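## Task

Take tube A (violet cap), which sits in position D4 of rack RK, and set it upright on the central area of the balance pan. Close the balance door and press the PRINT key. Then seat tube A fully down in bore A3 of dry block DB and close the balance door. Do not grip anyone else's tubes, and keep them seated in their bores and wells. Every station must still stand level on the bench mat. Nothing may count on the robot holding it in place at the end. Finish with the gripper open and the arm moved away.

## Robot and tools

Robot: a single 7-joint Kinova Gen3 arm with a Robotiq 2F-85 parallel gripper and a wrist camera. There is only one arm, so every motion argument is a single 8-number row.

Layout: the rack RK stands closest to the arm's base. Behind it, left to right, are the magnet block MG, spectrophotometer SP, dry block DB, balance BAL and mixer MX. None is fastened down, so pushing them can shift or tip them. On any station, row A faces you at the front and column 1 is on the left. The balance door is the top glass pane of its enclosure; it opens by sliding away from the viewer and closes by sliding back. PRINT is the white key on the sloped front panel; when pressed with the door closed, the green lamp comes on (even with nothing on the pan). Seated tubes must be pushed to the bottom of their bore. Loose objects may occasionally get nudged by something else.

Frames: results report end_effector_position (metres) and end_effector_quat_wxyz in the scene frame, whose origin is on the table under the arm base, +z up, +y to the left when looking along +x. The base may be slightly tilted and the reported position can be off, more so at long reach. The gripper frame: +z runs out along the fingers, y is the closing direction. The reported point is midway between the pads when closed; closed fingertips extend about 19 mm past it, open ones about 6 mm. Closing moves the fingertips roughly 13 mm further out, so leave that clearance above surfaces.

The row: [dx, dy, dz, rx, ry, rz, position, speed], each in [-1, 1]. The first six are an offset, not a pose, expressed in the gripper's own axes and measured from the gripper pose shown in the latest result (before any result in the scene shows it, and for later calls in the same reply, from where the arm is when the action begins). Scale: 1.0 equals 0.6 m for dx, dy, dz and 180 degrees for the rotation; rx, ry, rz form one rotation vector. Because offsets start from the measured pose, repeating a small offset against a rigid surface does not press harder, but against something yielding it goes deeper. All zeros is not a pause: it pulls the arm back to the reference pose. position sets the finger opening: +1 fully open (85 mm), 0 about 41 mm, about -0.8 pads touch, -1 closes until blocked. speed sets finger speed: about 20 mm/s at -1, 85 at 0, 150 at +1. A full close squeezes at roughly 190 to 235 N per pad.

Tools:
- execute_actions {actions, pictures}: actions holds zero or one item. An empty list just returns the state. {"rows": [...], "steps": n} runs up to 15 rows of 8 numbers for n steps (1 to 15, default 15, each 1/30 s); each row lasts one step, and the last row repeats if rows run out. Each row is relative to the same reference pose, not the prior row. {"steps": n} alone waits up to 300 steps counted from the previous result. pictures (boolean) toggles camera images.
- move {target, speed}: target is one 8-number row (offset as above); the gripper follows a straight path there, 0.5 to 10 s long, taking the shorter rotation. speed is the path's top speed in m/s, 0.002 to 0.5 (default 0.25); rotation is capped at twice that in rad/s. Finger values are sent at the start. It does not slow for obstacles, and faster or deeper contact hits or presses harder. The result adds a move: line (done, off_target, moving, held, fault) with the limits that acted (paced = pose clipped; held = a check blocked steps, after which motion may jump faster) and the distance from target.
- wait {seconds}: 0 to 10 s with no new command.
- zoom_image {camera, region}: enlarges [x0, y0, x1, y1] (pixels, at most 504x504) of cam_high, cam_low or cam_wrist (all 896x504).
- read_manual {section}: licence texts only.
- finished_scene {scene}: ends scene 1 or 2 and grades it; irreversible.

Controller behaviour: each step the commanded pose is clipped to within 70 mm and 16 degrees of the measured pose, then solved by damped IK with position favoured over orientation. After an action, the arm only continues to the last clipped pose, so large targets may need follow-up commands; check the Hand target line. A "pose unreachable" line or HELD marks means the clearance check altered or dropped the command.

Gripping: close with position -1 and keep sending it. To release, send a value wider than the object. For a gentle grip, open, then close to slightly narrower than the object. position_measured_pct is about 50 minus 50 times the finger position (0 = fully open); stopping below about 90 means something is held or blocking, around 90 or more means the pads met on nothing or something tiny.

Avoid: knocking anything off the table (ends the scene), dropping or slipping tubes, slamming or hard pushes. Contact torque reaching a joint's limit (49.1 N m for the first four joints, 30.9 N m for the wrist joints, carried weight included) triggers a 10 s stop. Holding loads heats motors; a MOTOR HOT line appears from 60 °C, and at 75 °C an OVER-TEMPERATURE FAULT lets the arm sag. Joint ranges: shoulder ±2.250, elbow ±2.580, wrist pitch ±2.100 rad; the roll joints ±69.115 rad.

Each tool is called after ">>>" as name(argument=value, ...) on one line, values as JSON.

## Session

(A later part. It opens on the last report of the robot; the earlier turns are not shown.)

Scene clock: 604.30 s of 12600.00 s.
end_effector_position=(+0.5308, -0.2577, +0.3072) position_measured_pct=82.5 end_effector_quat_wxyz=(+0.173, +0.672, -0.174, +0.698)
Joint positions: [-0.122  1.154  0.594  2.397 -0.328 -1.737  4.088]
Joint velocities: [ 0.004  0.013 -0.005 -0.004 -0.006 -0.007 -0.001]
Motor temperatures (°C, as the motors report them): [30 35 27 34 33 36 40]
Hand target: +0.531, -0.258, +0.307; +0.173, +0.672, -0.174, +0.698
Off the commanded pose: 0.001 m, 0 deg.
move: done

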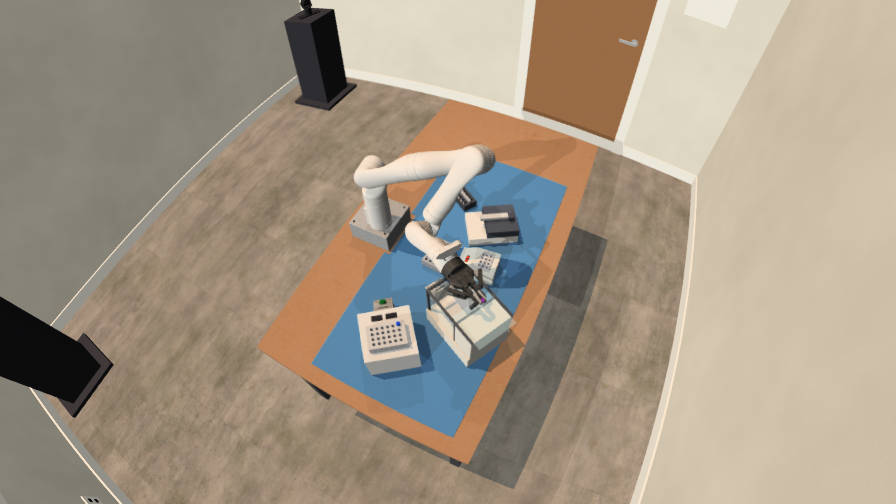

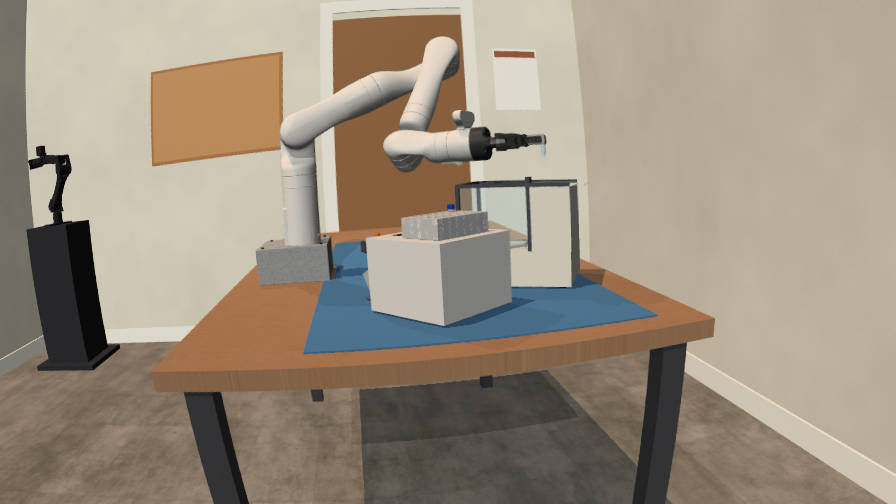

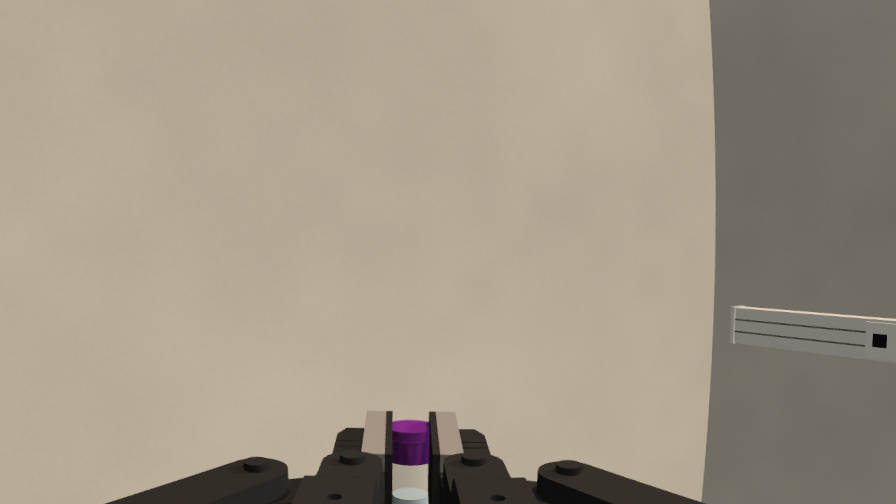

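>>> move(target=[-0.07,0,0.008,0,-0.05,0,-0.75,0], speed=0.05)

Scene clock: 658.47 s of 12600.00 s.
end_effector_position=(+0.5364, -0.2603, +0.2654) position_measured_pct=82.5 end_effector_quat_wxyz=(+0.159, +0.725, -0.187, +0.644)
Joint positions: [-0.122  1.126  0.608  2.378 -0.216 -1.568  4.109]
Joint velocities: [-0.    -0.002  0.001 -0.001  0.003  0.005 -0.001]
Motor temperatures (°C, as the motors report them): [30 35 27 34 33 36 40]
Hand target: +0.536, -0.260, +0.265; +0.159, +0.725, -0.187, +0.644
Off the commanded pose: 0.000 m, 0 deg.
After step 1570, the last 77 steps of your reply time or wait did not run and took no scene time. You can wait again.
move: done

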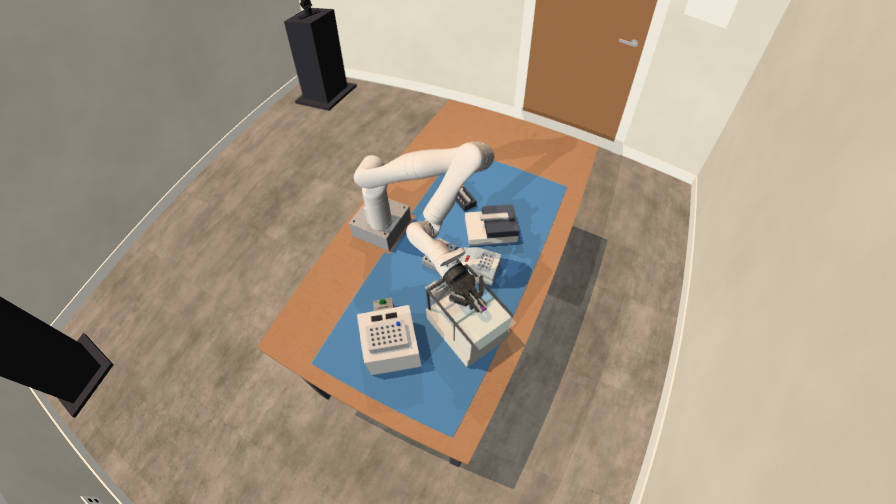

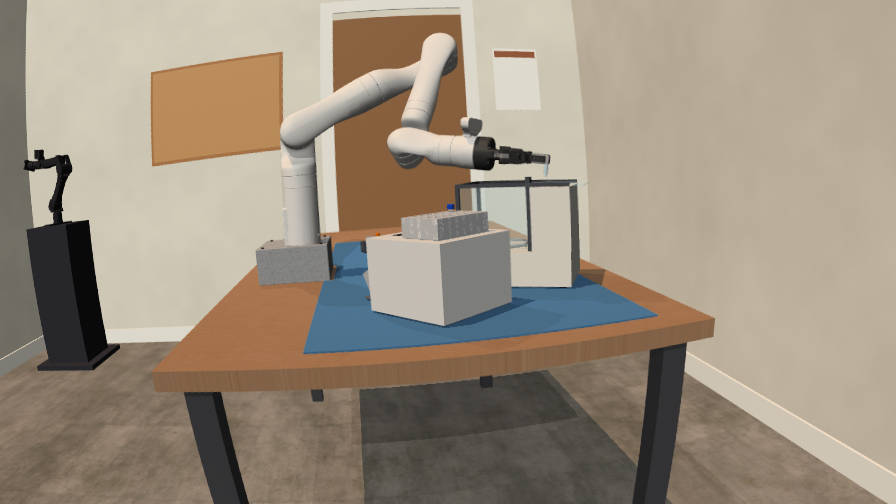

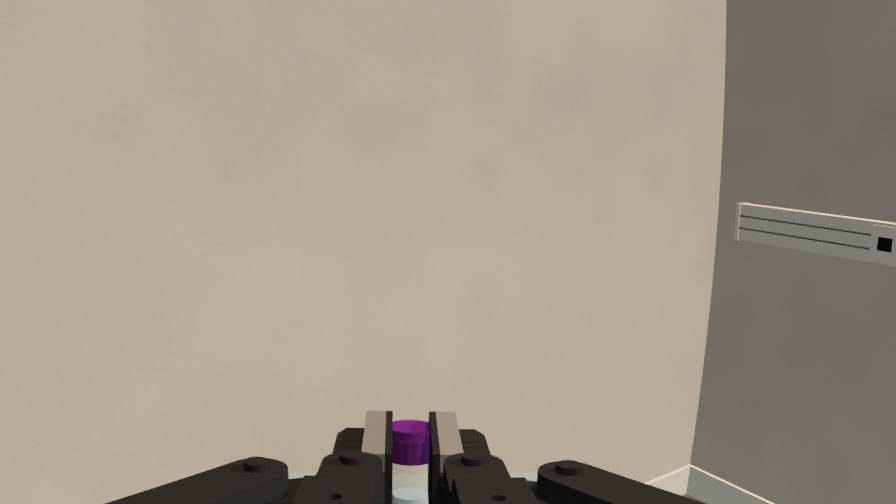

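>>> zoom_image(camera="cam_low", region=[440, 110, 600, 220])

Region (440, 110, 600, 220) of cam_low's 896x504 image, scaled by 3.150, with more detail than that image has; it fills the top 346 rows of this view, and the rest is white.

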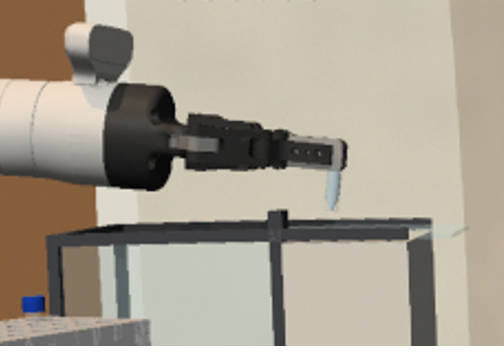

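>>> move(target=[-0.014,-0.0,0.002,0,0.025,0,-0.75,0], speed=0.015)

>>> zoom_image(camera="cam_low", region=[440, 110, 600, 220])

Scene clock: 669.97 s of 12600.00 s.
end_effector_position=(+0.5368, -0.2603, +0.2571) position_measured_pct=82.5 end_effector_quat_wxyz=(+0.166, +0.699, -0.181, +0.672)
Joint positions: [-0.106  1.225  0.561  2.352 -0.321 -1.694  4.088]
Joint velocities: [ 0.001  0.005 -0.002 -0.003 -0.004 -0.006 -0.   ]
Motor temperatures (°C, as the motors report them): [30 35 27 33 33 36 40]
Hand target: +0.537, -0.260, +0.257; +0.166, +0.699, -0.181, +0.672
Off the commanded pose: 0.000 m, 0 deg.
move: done

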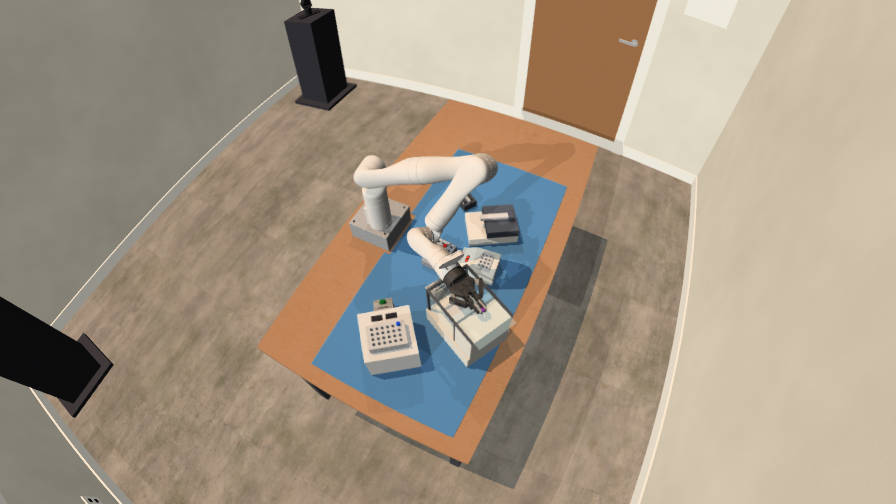

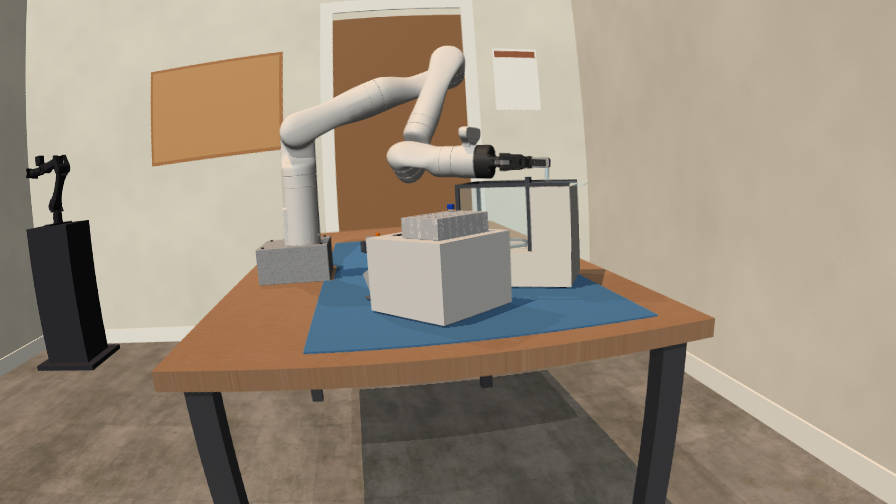

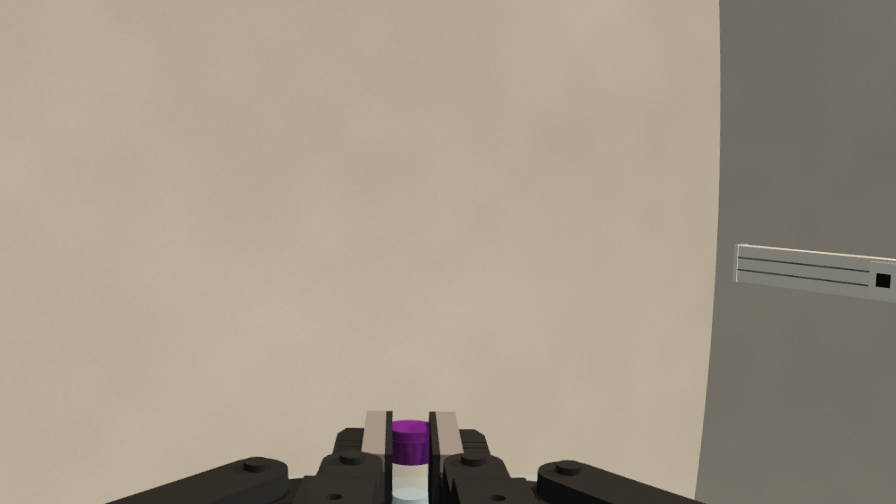

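Region (440, 110, 600, 220) of cam_low's 896x504 image, scaled by 3.150, with more detail than that image has; it fills the top 346 rows of this view, and the rest is white.

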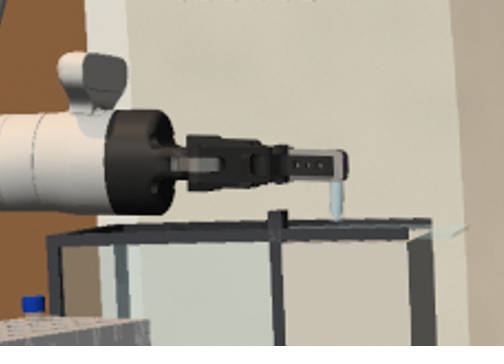

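>>> move(target=[-0.01,0,0,0,0,0,-0.75,0], speed=0.005)

>>> zoom_image(camera="cam_low", region=[440, 110, 600, 220])

Scene clock: 676.83 s of 12600.00 s.
end_effector_position=(+0.5367, -0.2602, +0.2517) position_measured_pct=82.5 end_effector_quat_wxyz=(+0.166, +0.699, -0.181, +0.672)
Joint positions: [-0.104  1.241  0.553  2.346 -0.332 -1.704  4.085]
Joint velocities: [ 0.     0.001 -0.001  0.001 -0.001 -0.001 -0.   ]
Motor temperatures (°C, as the motors report them): [30 35 27 33 33 36 40]
Hand target: +0.537, -0.260, +0.251; +0.166, +0.699, -0.181, +0.672
Off the commanded pose: 0.001 m, 0 deg.
move: done

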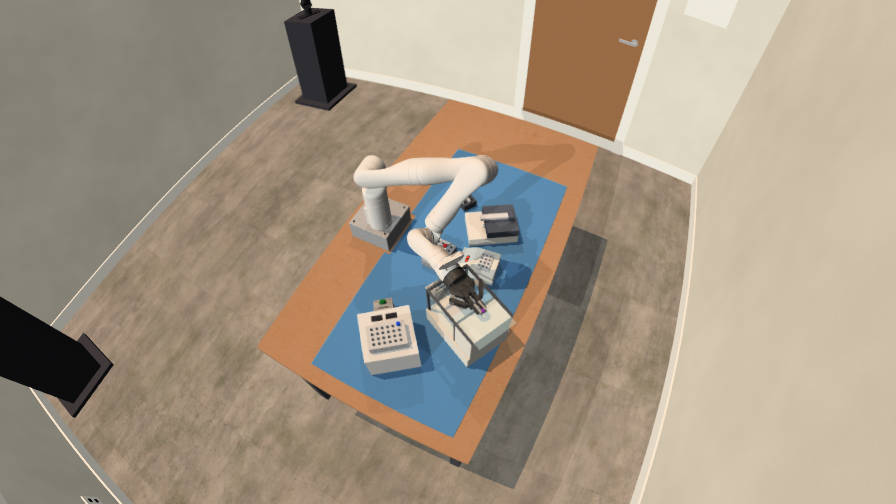

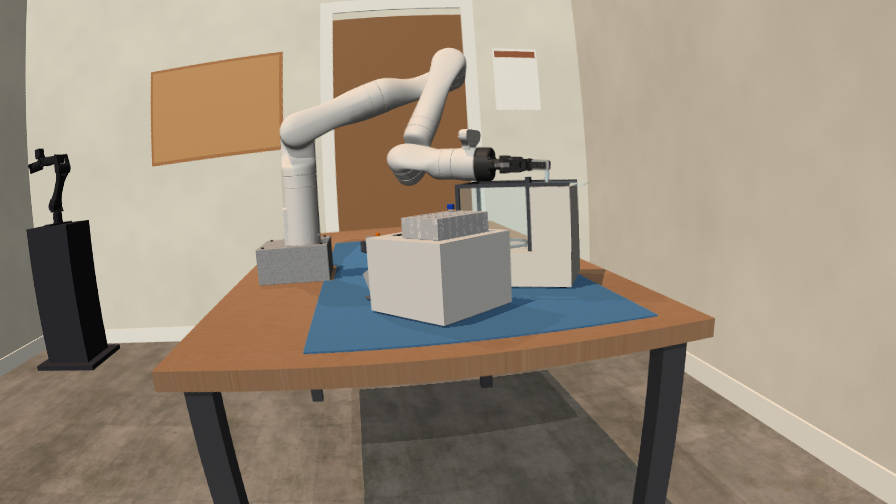

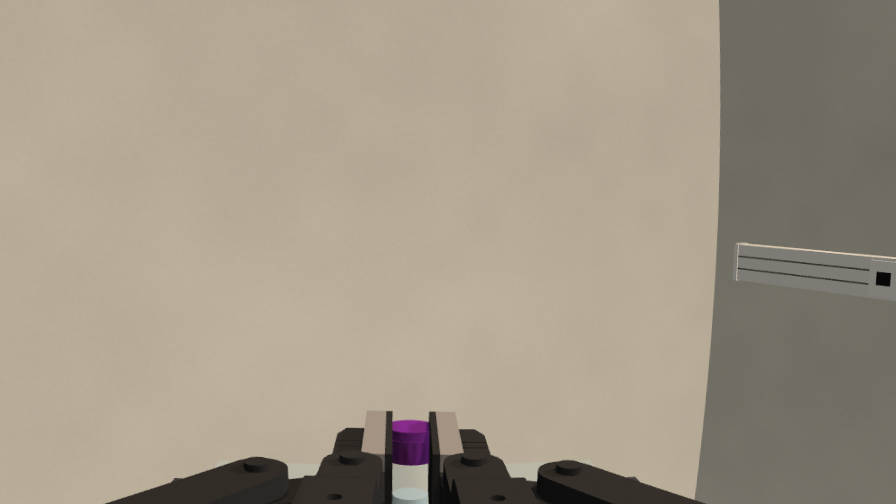

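Region (440, 110, 600, 220) of cam_low's 896x504 image, scaled by 3.150, with more detail than that image has; it fills the top 346 rows of this view, and the rest is white.

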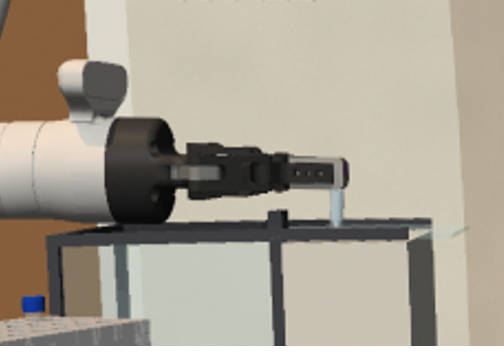

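>>> move(target=[-0.004,0,0,0,-0.012,0,-0.75,0], speed=0.004)

>>> zoom_image(camera="cam_low", region=[440, 110, 600, 220])

Scene clock: 687.23 s of 12600.00 s.
end_effector_position=(+0.5372, -0.2605, +0.2518) position_measured_pct=82.5 end_effector_quat_wxyz=(+0.163, +0.709, -0.184, +0.661)
Joint positions: [-0.107  1.212  0.567  2.353 -0.295 -1.66   4.093]
Joint velocities: [ 0.    -0.001 -0.001  0.002 -0.001  0.002  0.   ]
Motor temperatures (°C, as the motors report them): [30 34 27 33 33 36 40]
Hand target: +0.537, -0.260, +0.249; +0.163, +0.711, -0.184, +0.659
Off the commanded pose: 0.003 m, 0 deg.
move: done

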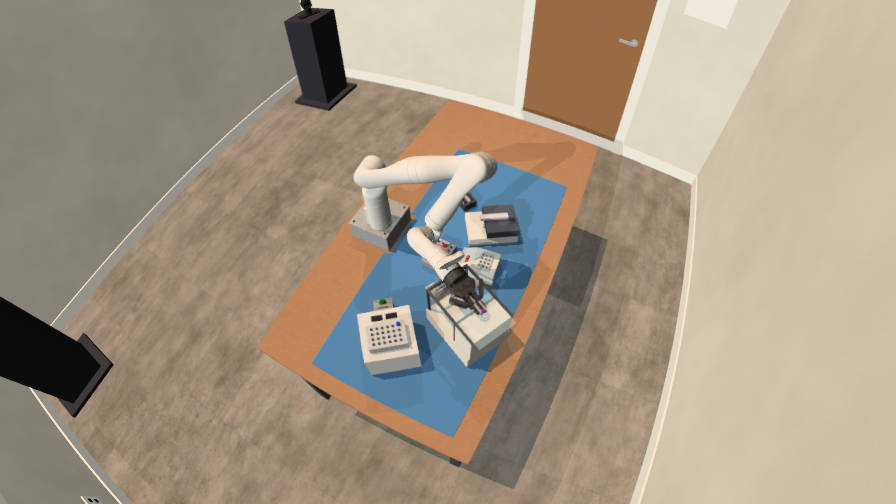

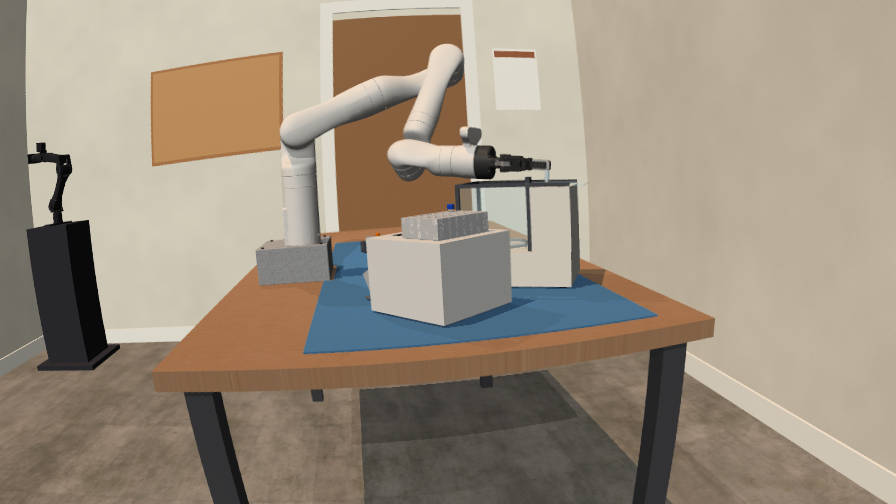

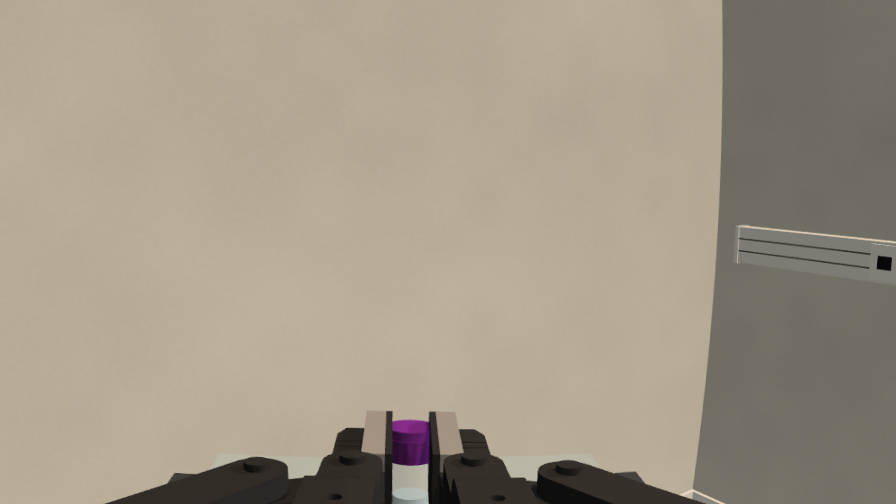

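Region (440, 110, 600, 220) of cam_low's 896x504 image, scaled by 3.150, with more detail than that image has; it fills the top 346 rows of this view, and the rest is white.

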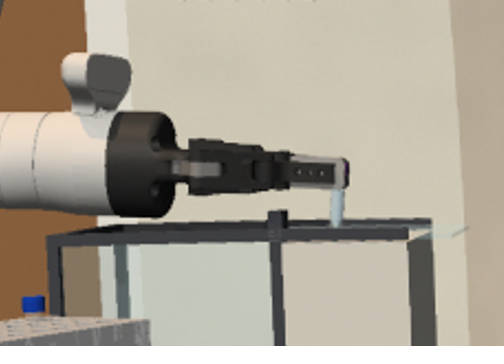

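Contact. Loosen slightly.

>>> move(target=[0,0,0,0,0,0,-0.58,-1], speed=0.004)

>>> zoom_image(camera="cam_low", region=[440, 110, 600, 220])

Scene clock: 690.50 s of 12600.00 s.
end_effector_position=(+0.5373, -0.2606, +0.2522) position_measured_pct=78.6 end_effector_quat_wxyz=(+0.163, +0.709, -0.184, +0.661)
Joint positions: [-0.107  1.211  0.567  2.353 -0.295 -1.66   4.093]
Joint velocities: [ 0.     0.     0.001  0.     0.    -0.     0.   ]
Motor temperatures (°C, as the motors report them): [30 34 27 33 33 36 40]
Hand target: +0.537, -0.261, +0.252; +0.163, +0.709, -0.184, +0.661
Off the commanded pose: 0.000 m, 0 deg.
move: done

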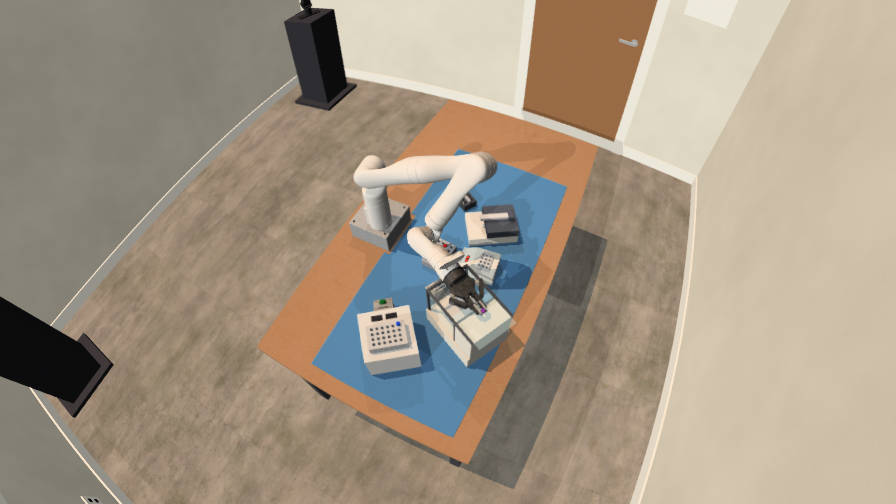

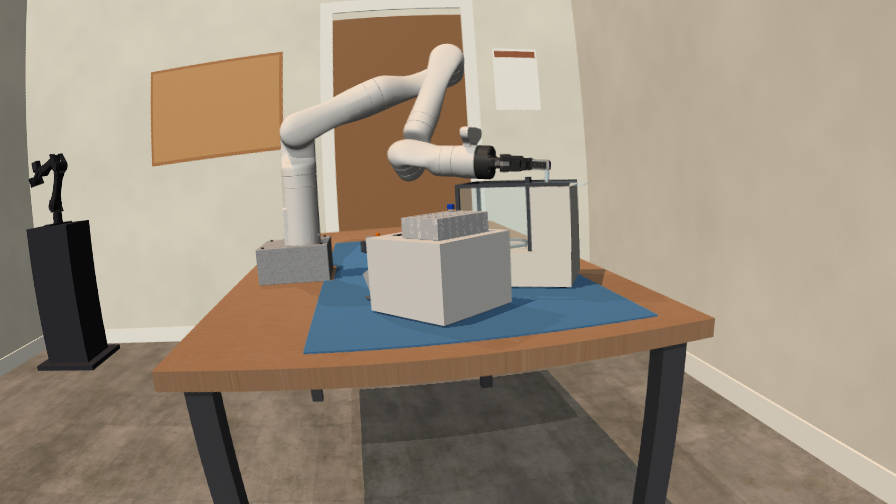

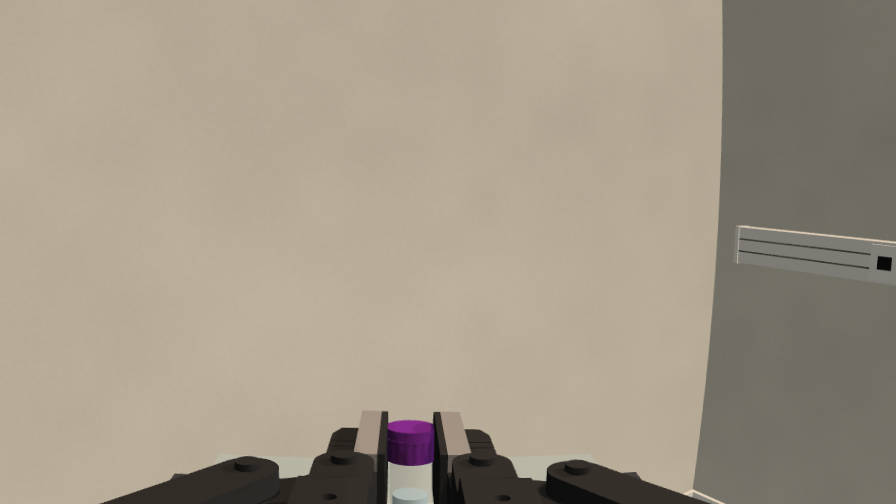

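Region (440, 110, 600, 220) of cam_low's 896x504 image, scaled by 3.150, with more detail than that image has; it fills the top 346 rows of this view, and the rest is white.

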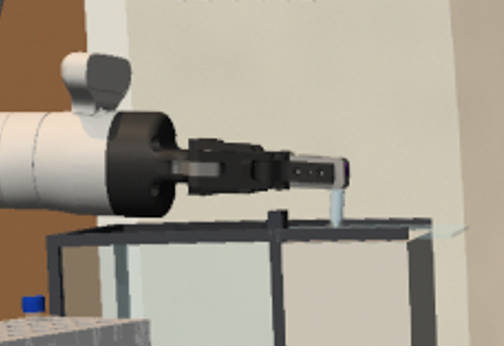

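>>> move(target=[0.004,0,-0.05,0,0,0,-0.4,-0.5], speed=0.02)

>>> move(target=[0.13,0,-0.03,0,-0.25,0,-0.4,0], speed=0.1)

Scene clock: 696.47 s of 12600.00 s.
end_effector_position=(+0.5112, -0.2465, +0.2568) position_measured_pct=69.8 end_effector_quat_wxyz=(+0.163, +0.709, -0.183, +0.661)
Joint positions: [-0.115  1.225  0.546  2.446 -0.325 -1.758  4.068]
Joint velocities: [-0.     0.001 -0.003  0.005 -0.001 -0.004 -0.001]
Motor temperatures (°C, as the motors report them): [30 34 27 33 33 36 40]
Hand target: +0.511, -0.246, +0.257; +0.163, +0.709, -0.183, +0.661
Off the commanded pose: 0.000 m, 0 deg.
move: done

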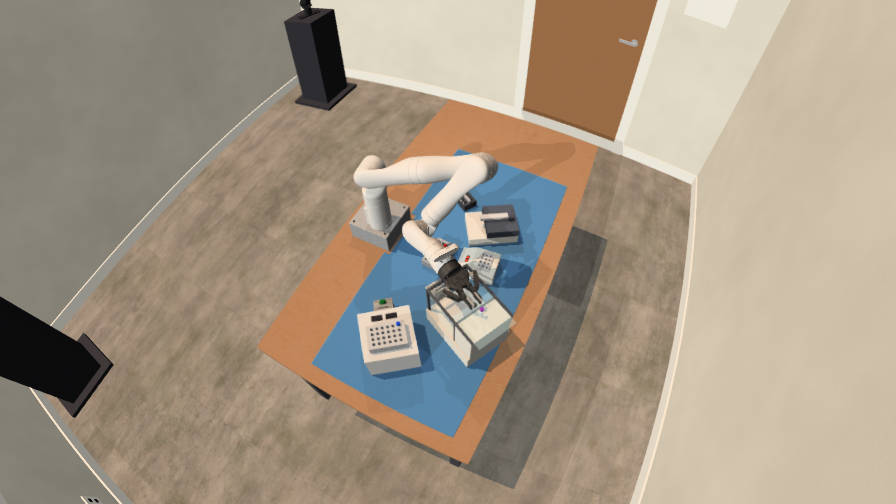

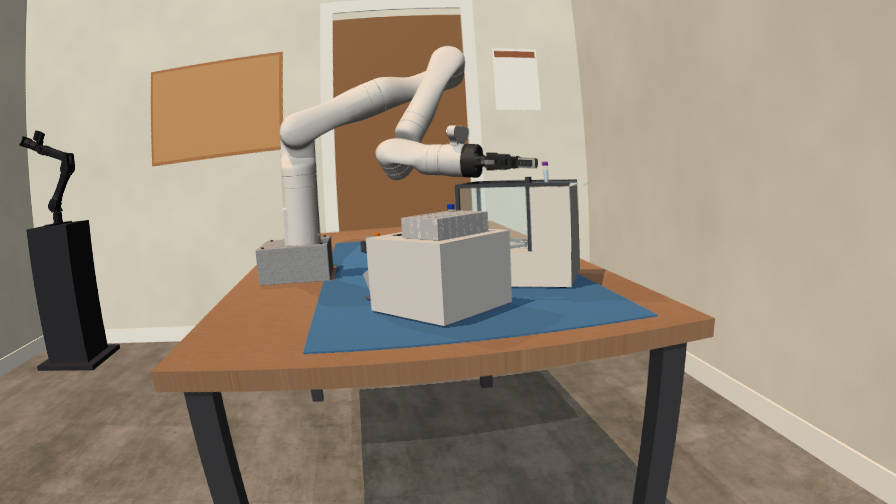

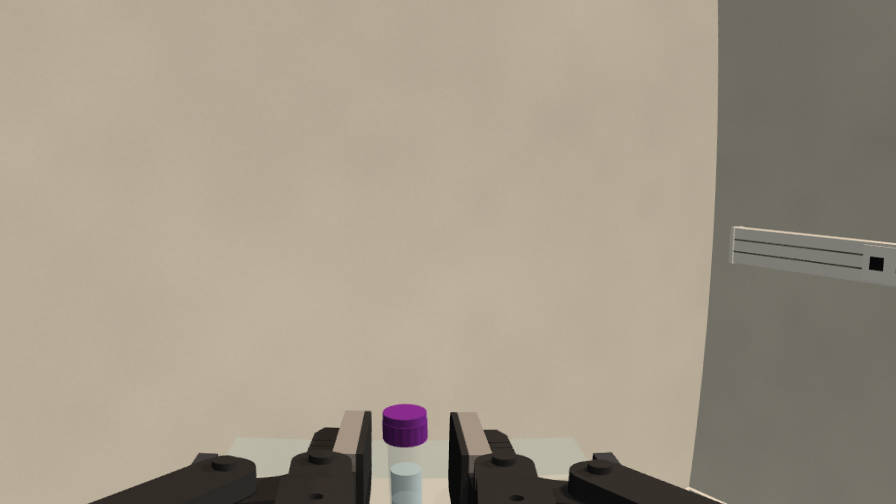

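Scene clock: 701.17 s of 12600.00 s.
end_effector_position=(+0.5002, -0.2389, +0.3350) position_measured_pct=69.8 end_effector_quat_wxyz=(+0.081, +0.908, -0.231, +0.340)
Joint positions: [0.343 0.279 0.021 2.017 0.518 0.16  4.085]
Joint velocities: [ 0.089  0.002 -0.086 -0.018 -0.048  0.024  0.065]
Motor temperatures (°C, as the motors report them): [30 34 27 33 33 36 40]
Hand target: +0.499, -0.241, +0.335; +0.081, +0.908, -0.232, +0.339
Off the commanded pose: 0.003 m, 0 deg.
move: done

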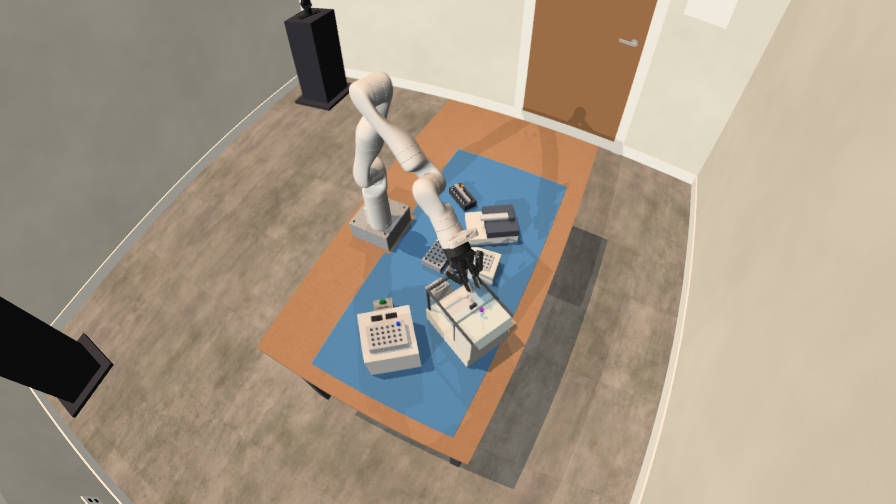

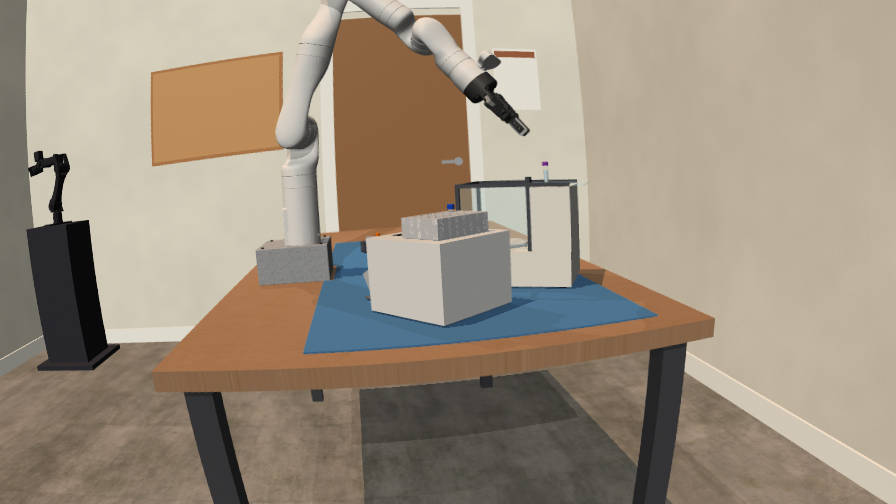

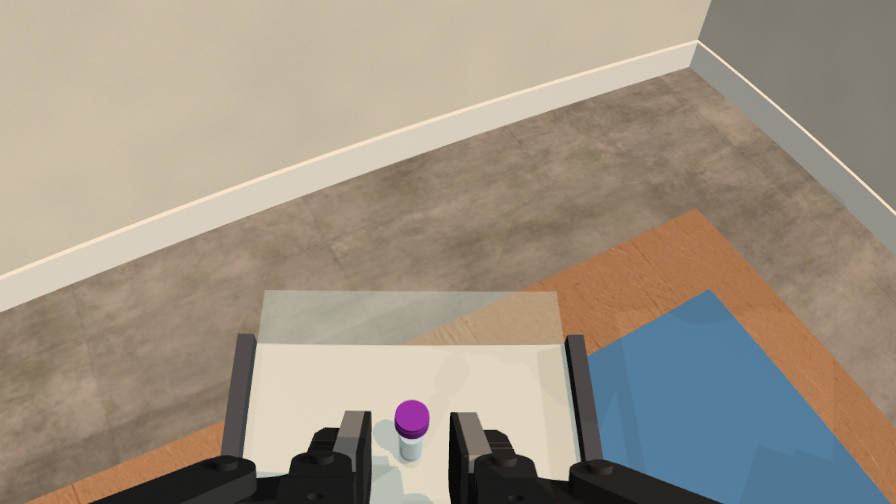

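>>> move(target=[0.045,0.002,0.092,0,-0.217,0,-0.4,0], speed=0.05)

Scene clock: 715.73 s of 12600.00 s.
end_effector_position=(+0.5498, -0.2660, +0.3120) position_measured_pct=69.8 end_effector_quat_wxyz=(-0.000, +0.970, -0.244, +0.017)
Joint positions: [ 0.537  0.778 -0.274  0.971  0.191  1.384  4.521]
Joint velocities: [-0.003  0.012  0.001 -0.018 -0.002  0.014  0.002]
Motor temperatures (°C, as the motors report them): [30 34 27 34 33 36 40]
Hand target: +0.550, -0.266, +0.312; -0.000, +0.970, -0.244, +0.016
Off the commanded pose: 0.001 m, 0 deg.
move: done

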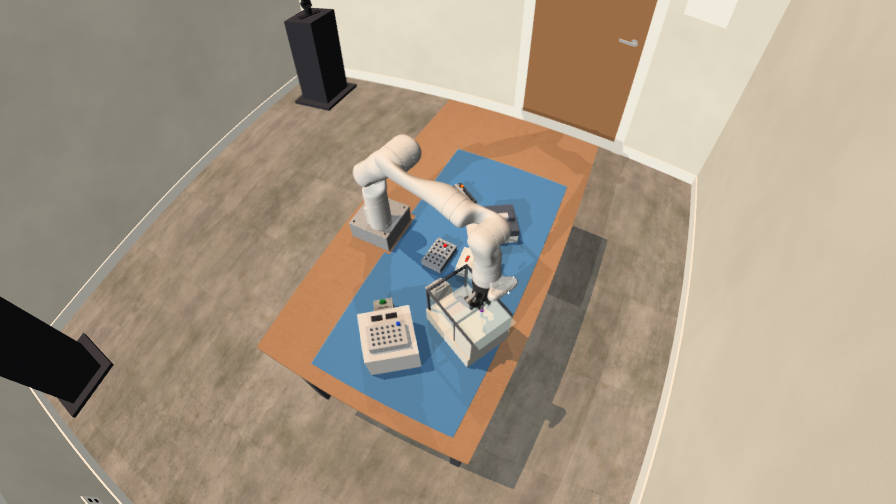

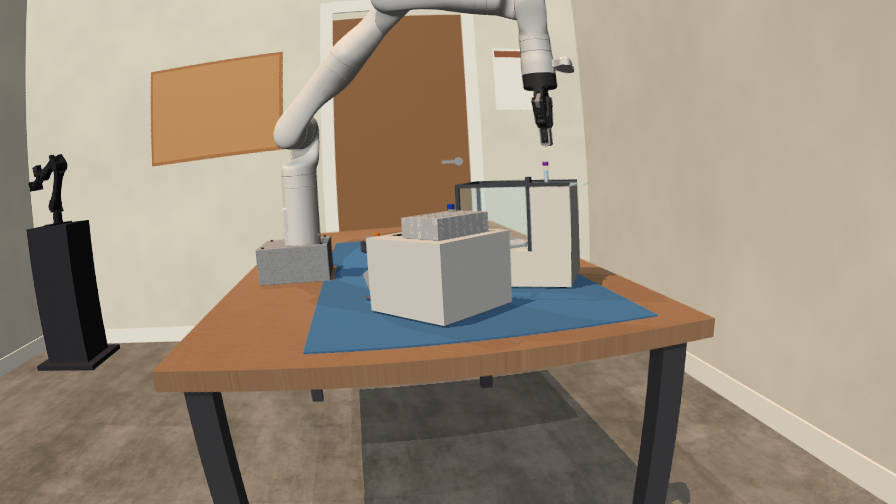

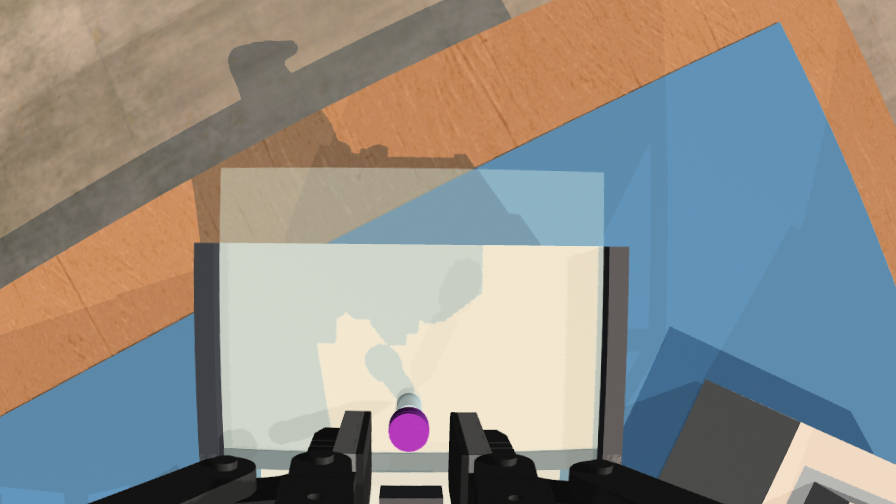

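>>> move(target=[0,0,0.082,0,0,0,-0.4,0], speed=0.03)

Scene clock: 723.10 s of 12600.00 s.
end_effector_position=(+0.5515, -0.2665, +0.2629) position_measured_pct=69.8 end_effector_quat_wxyz=(-0.000, +0.970, -0.244, +0.017)
Joint positions: [ 0.542  0.815 -0.271  1.06   0.202  1.26   4.508]
Joint velocities: [ 0.     0.001 -0.     0.001 -0.    -0.002 -0.001]
Motor temperatures (°C, as the motors report them): [30 35 27 34 33 36 40]
Hand target: +0.551, -0.266, +0.263; -0.000, +0.970, -0.244, +0.017
Off the commanded pose: 0.000 m, 0 deg.
move: done

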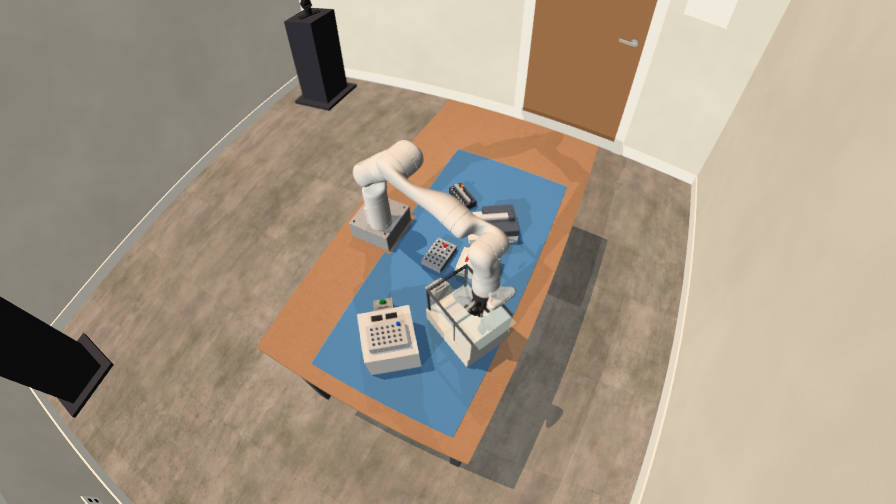

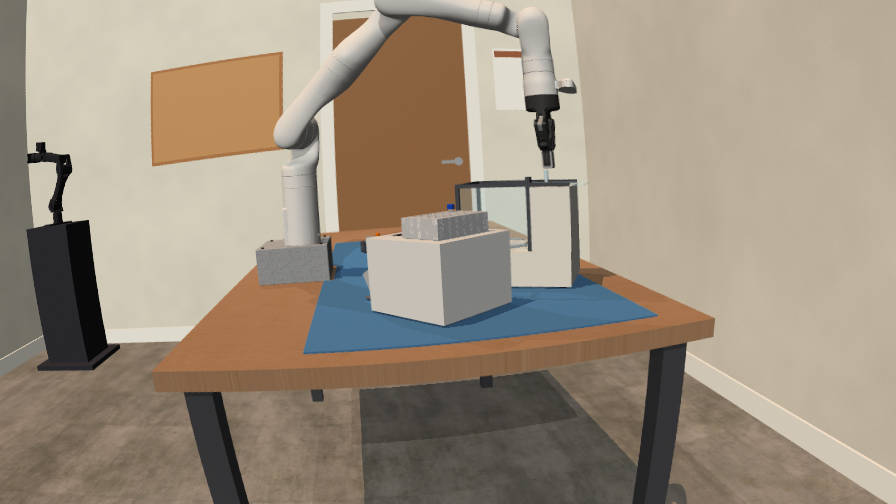

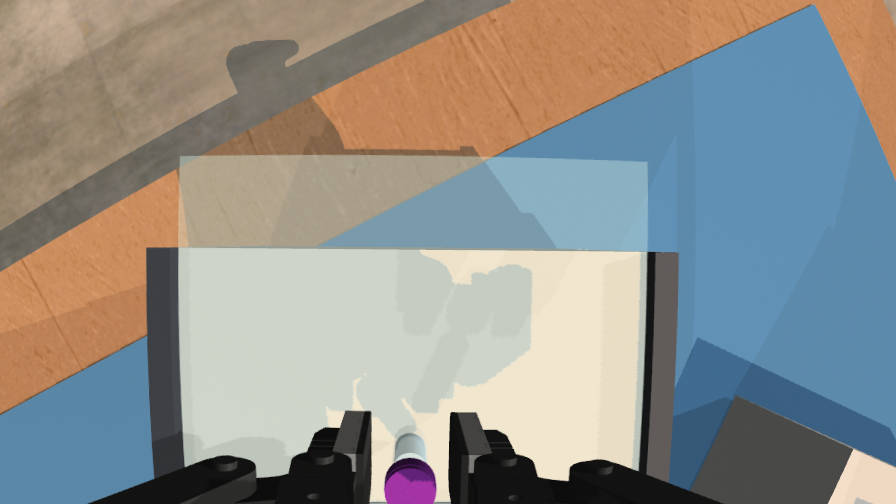

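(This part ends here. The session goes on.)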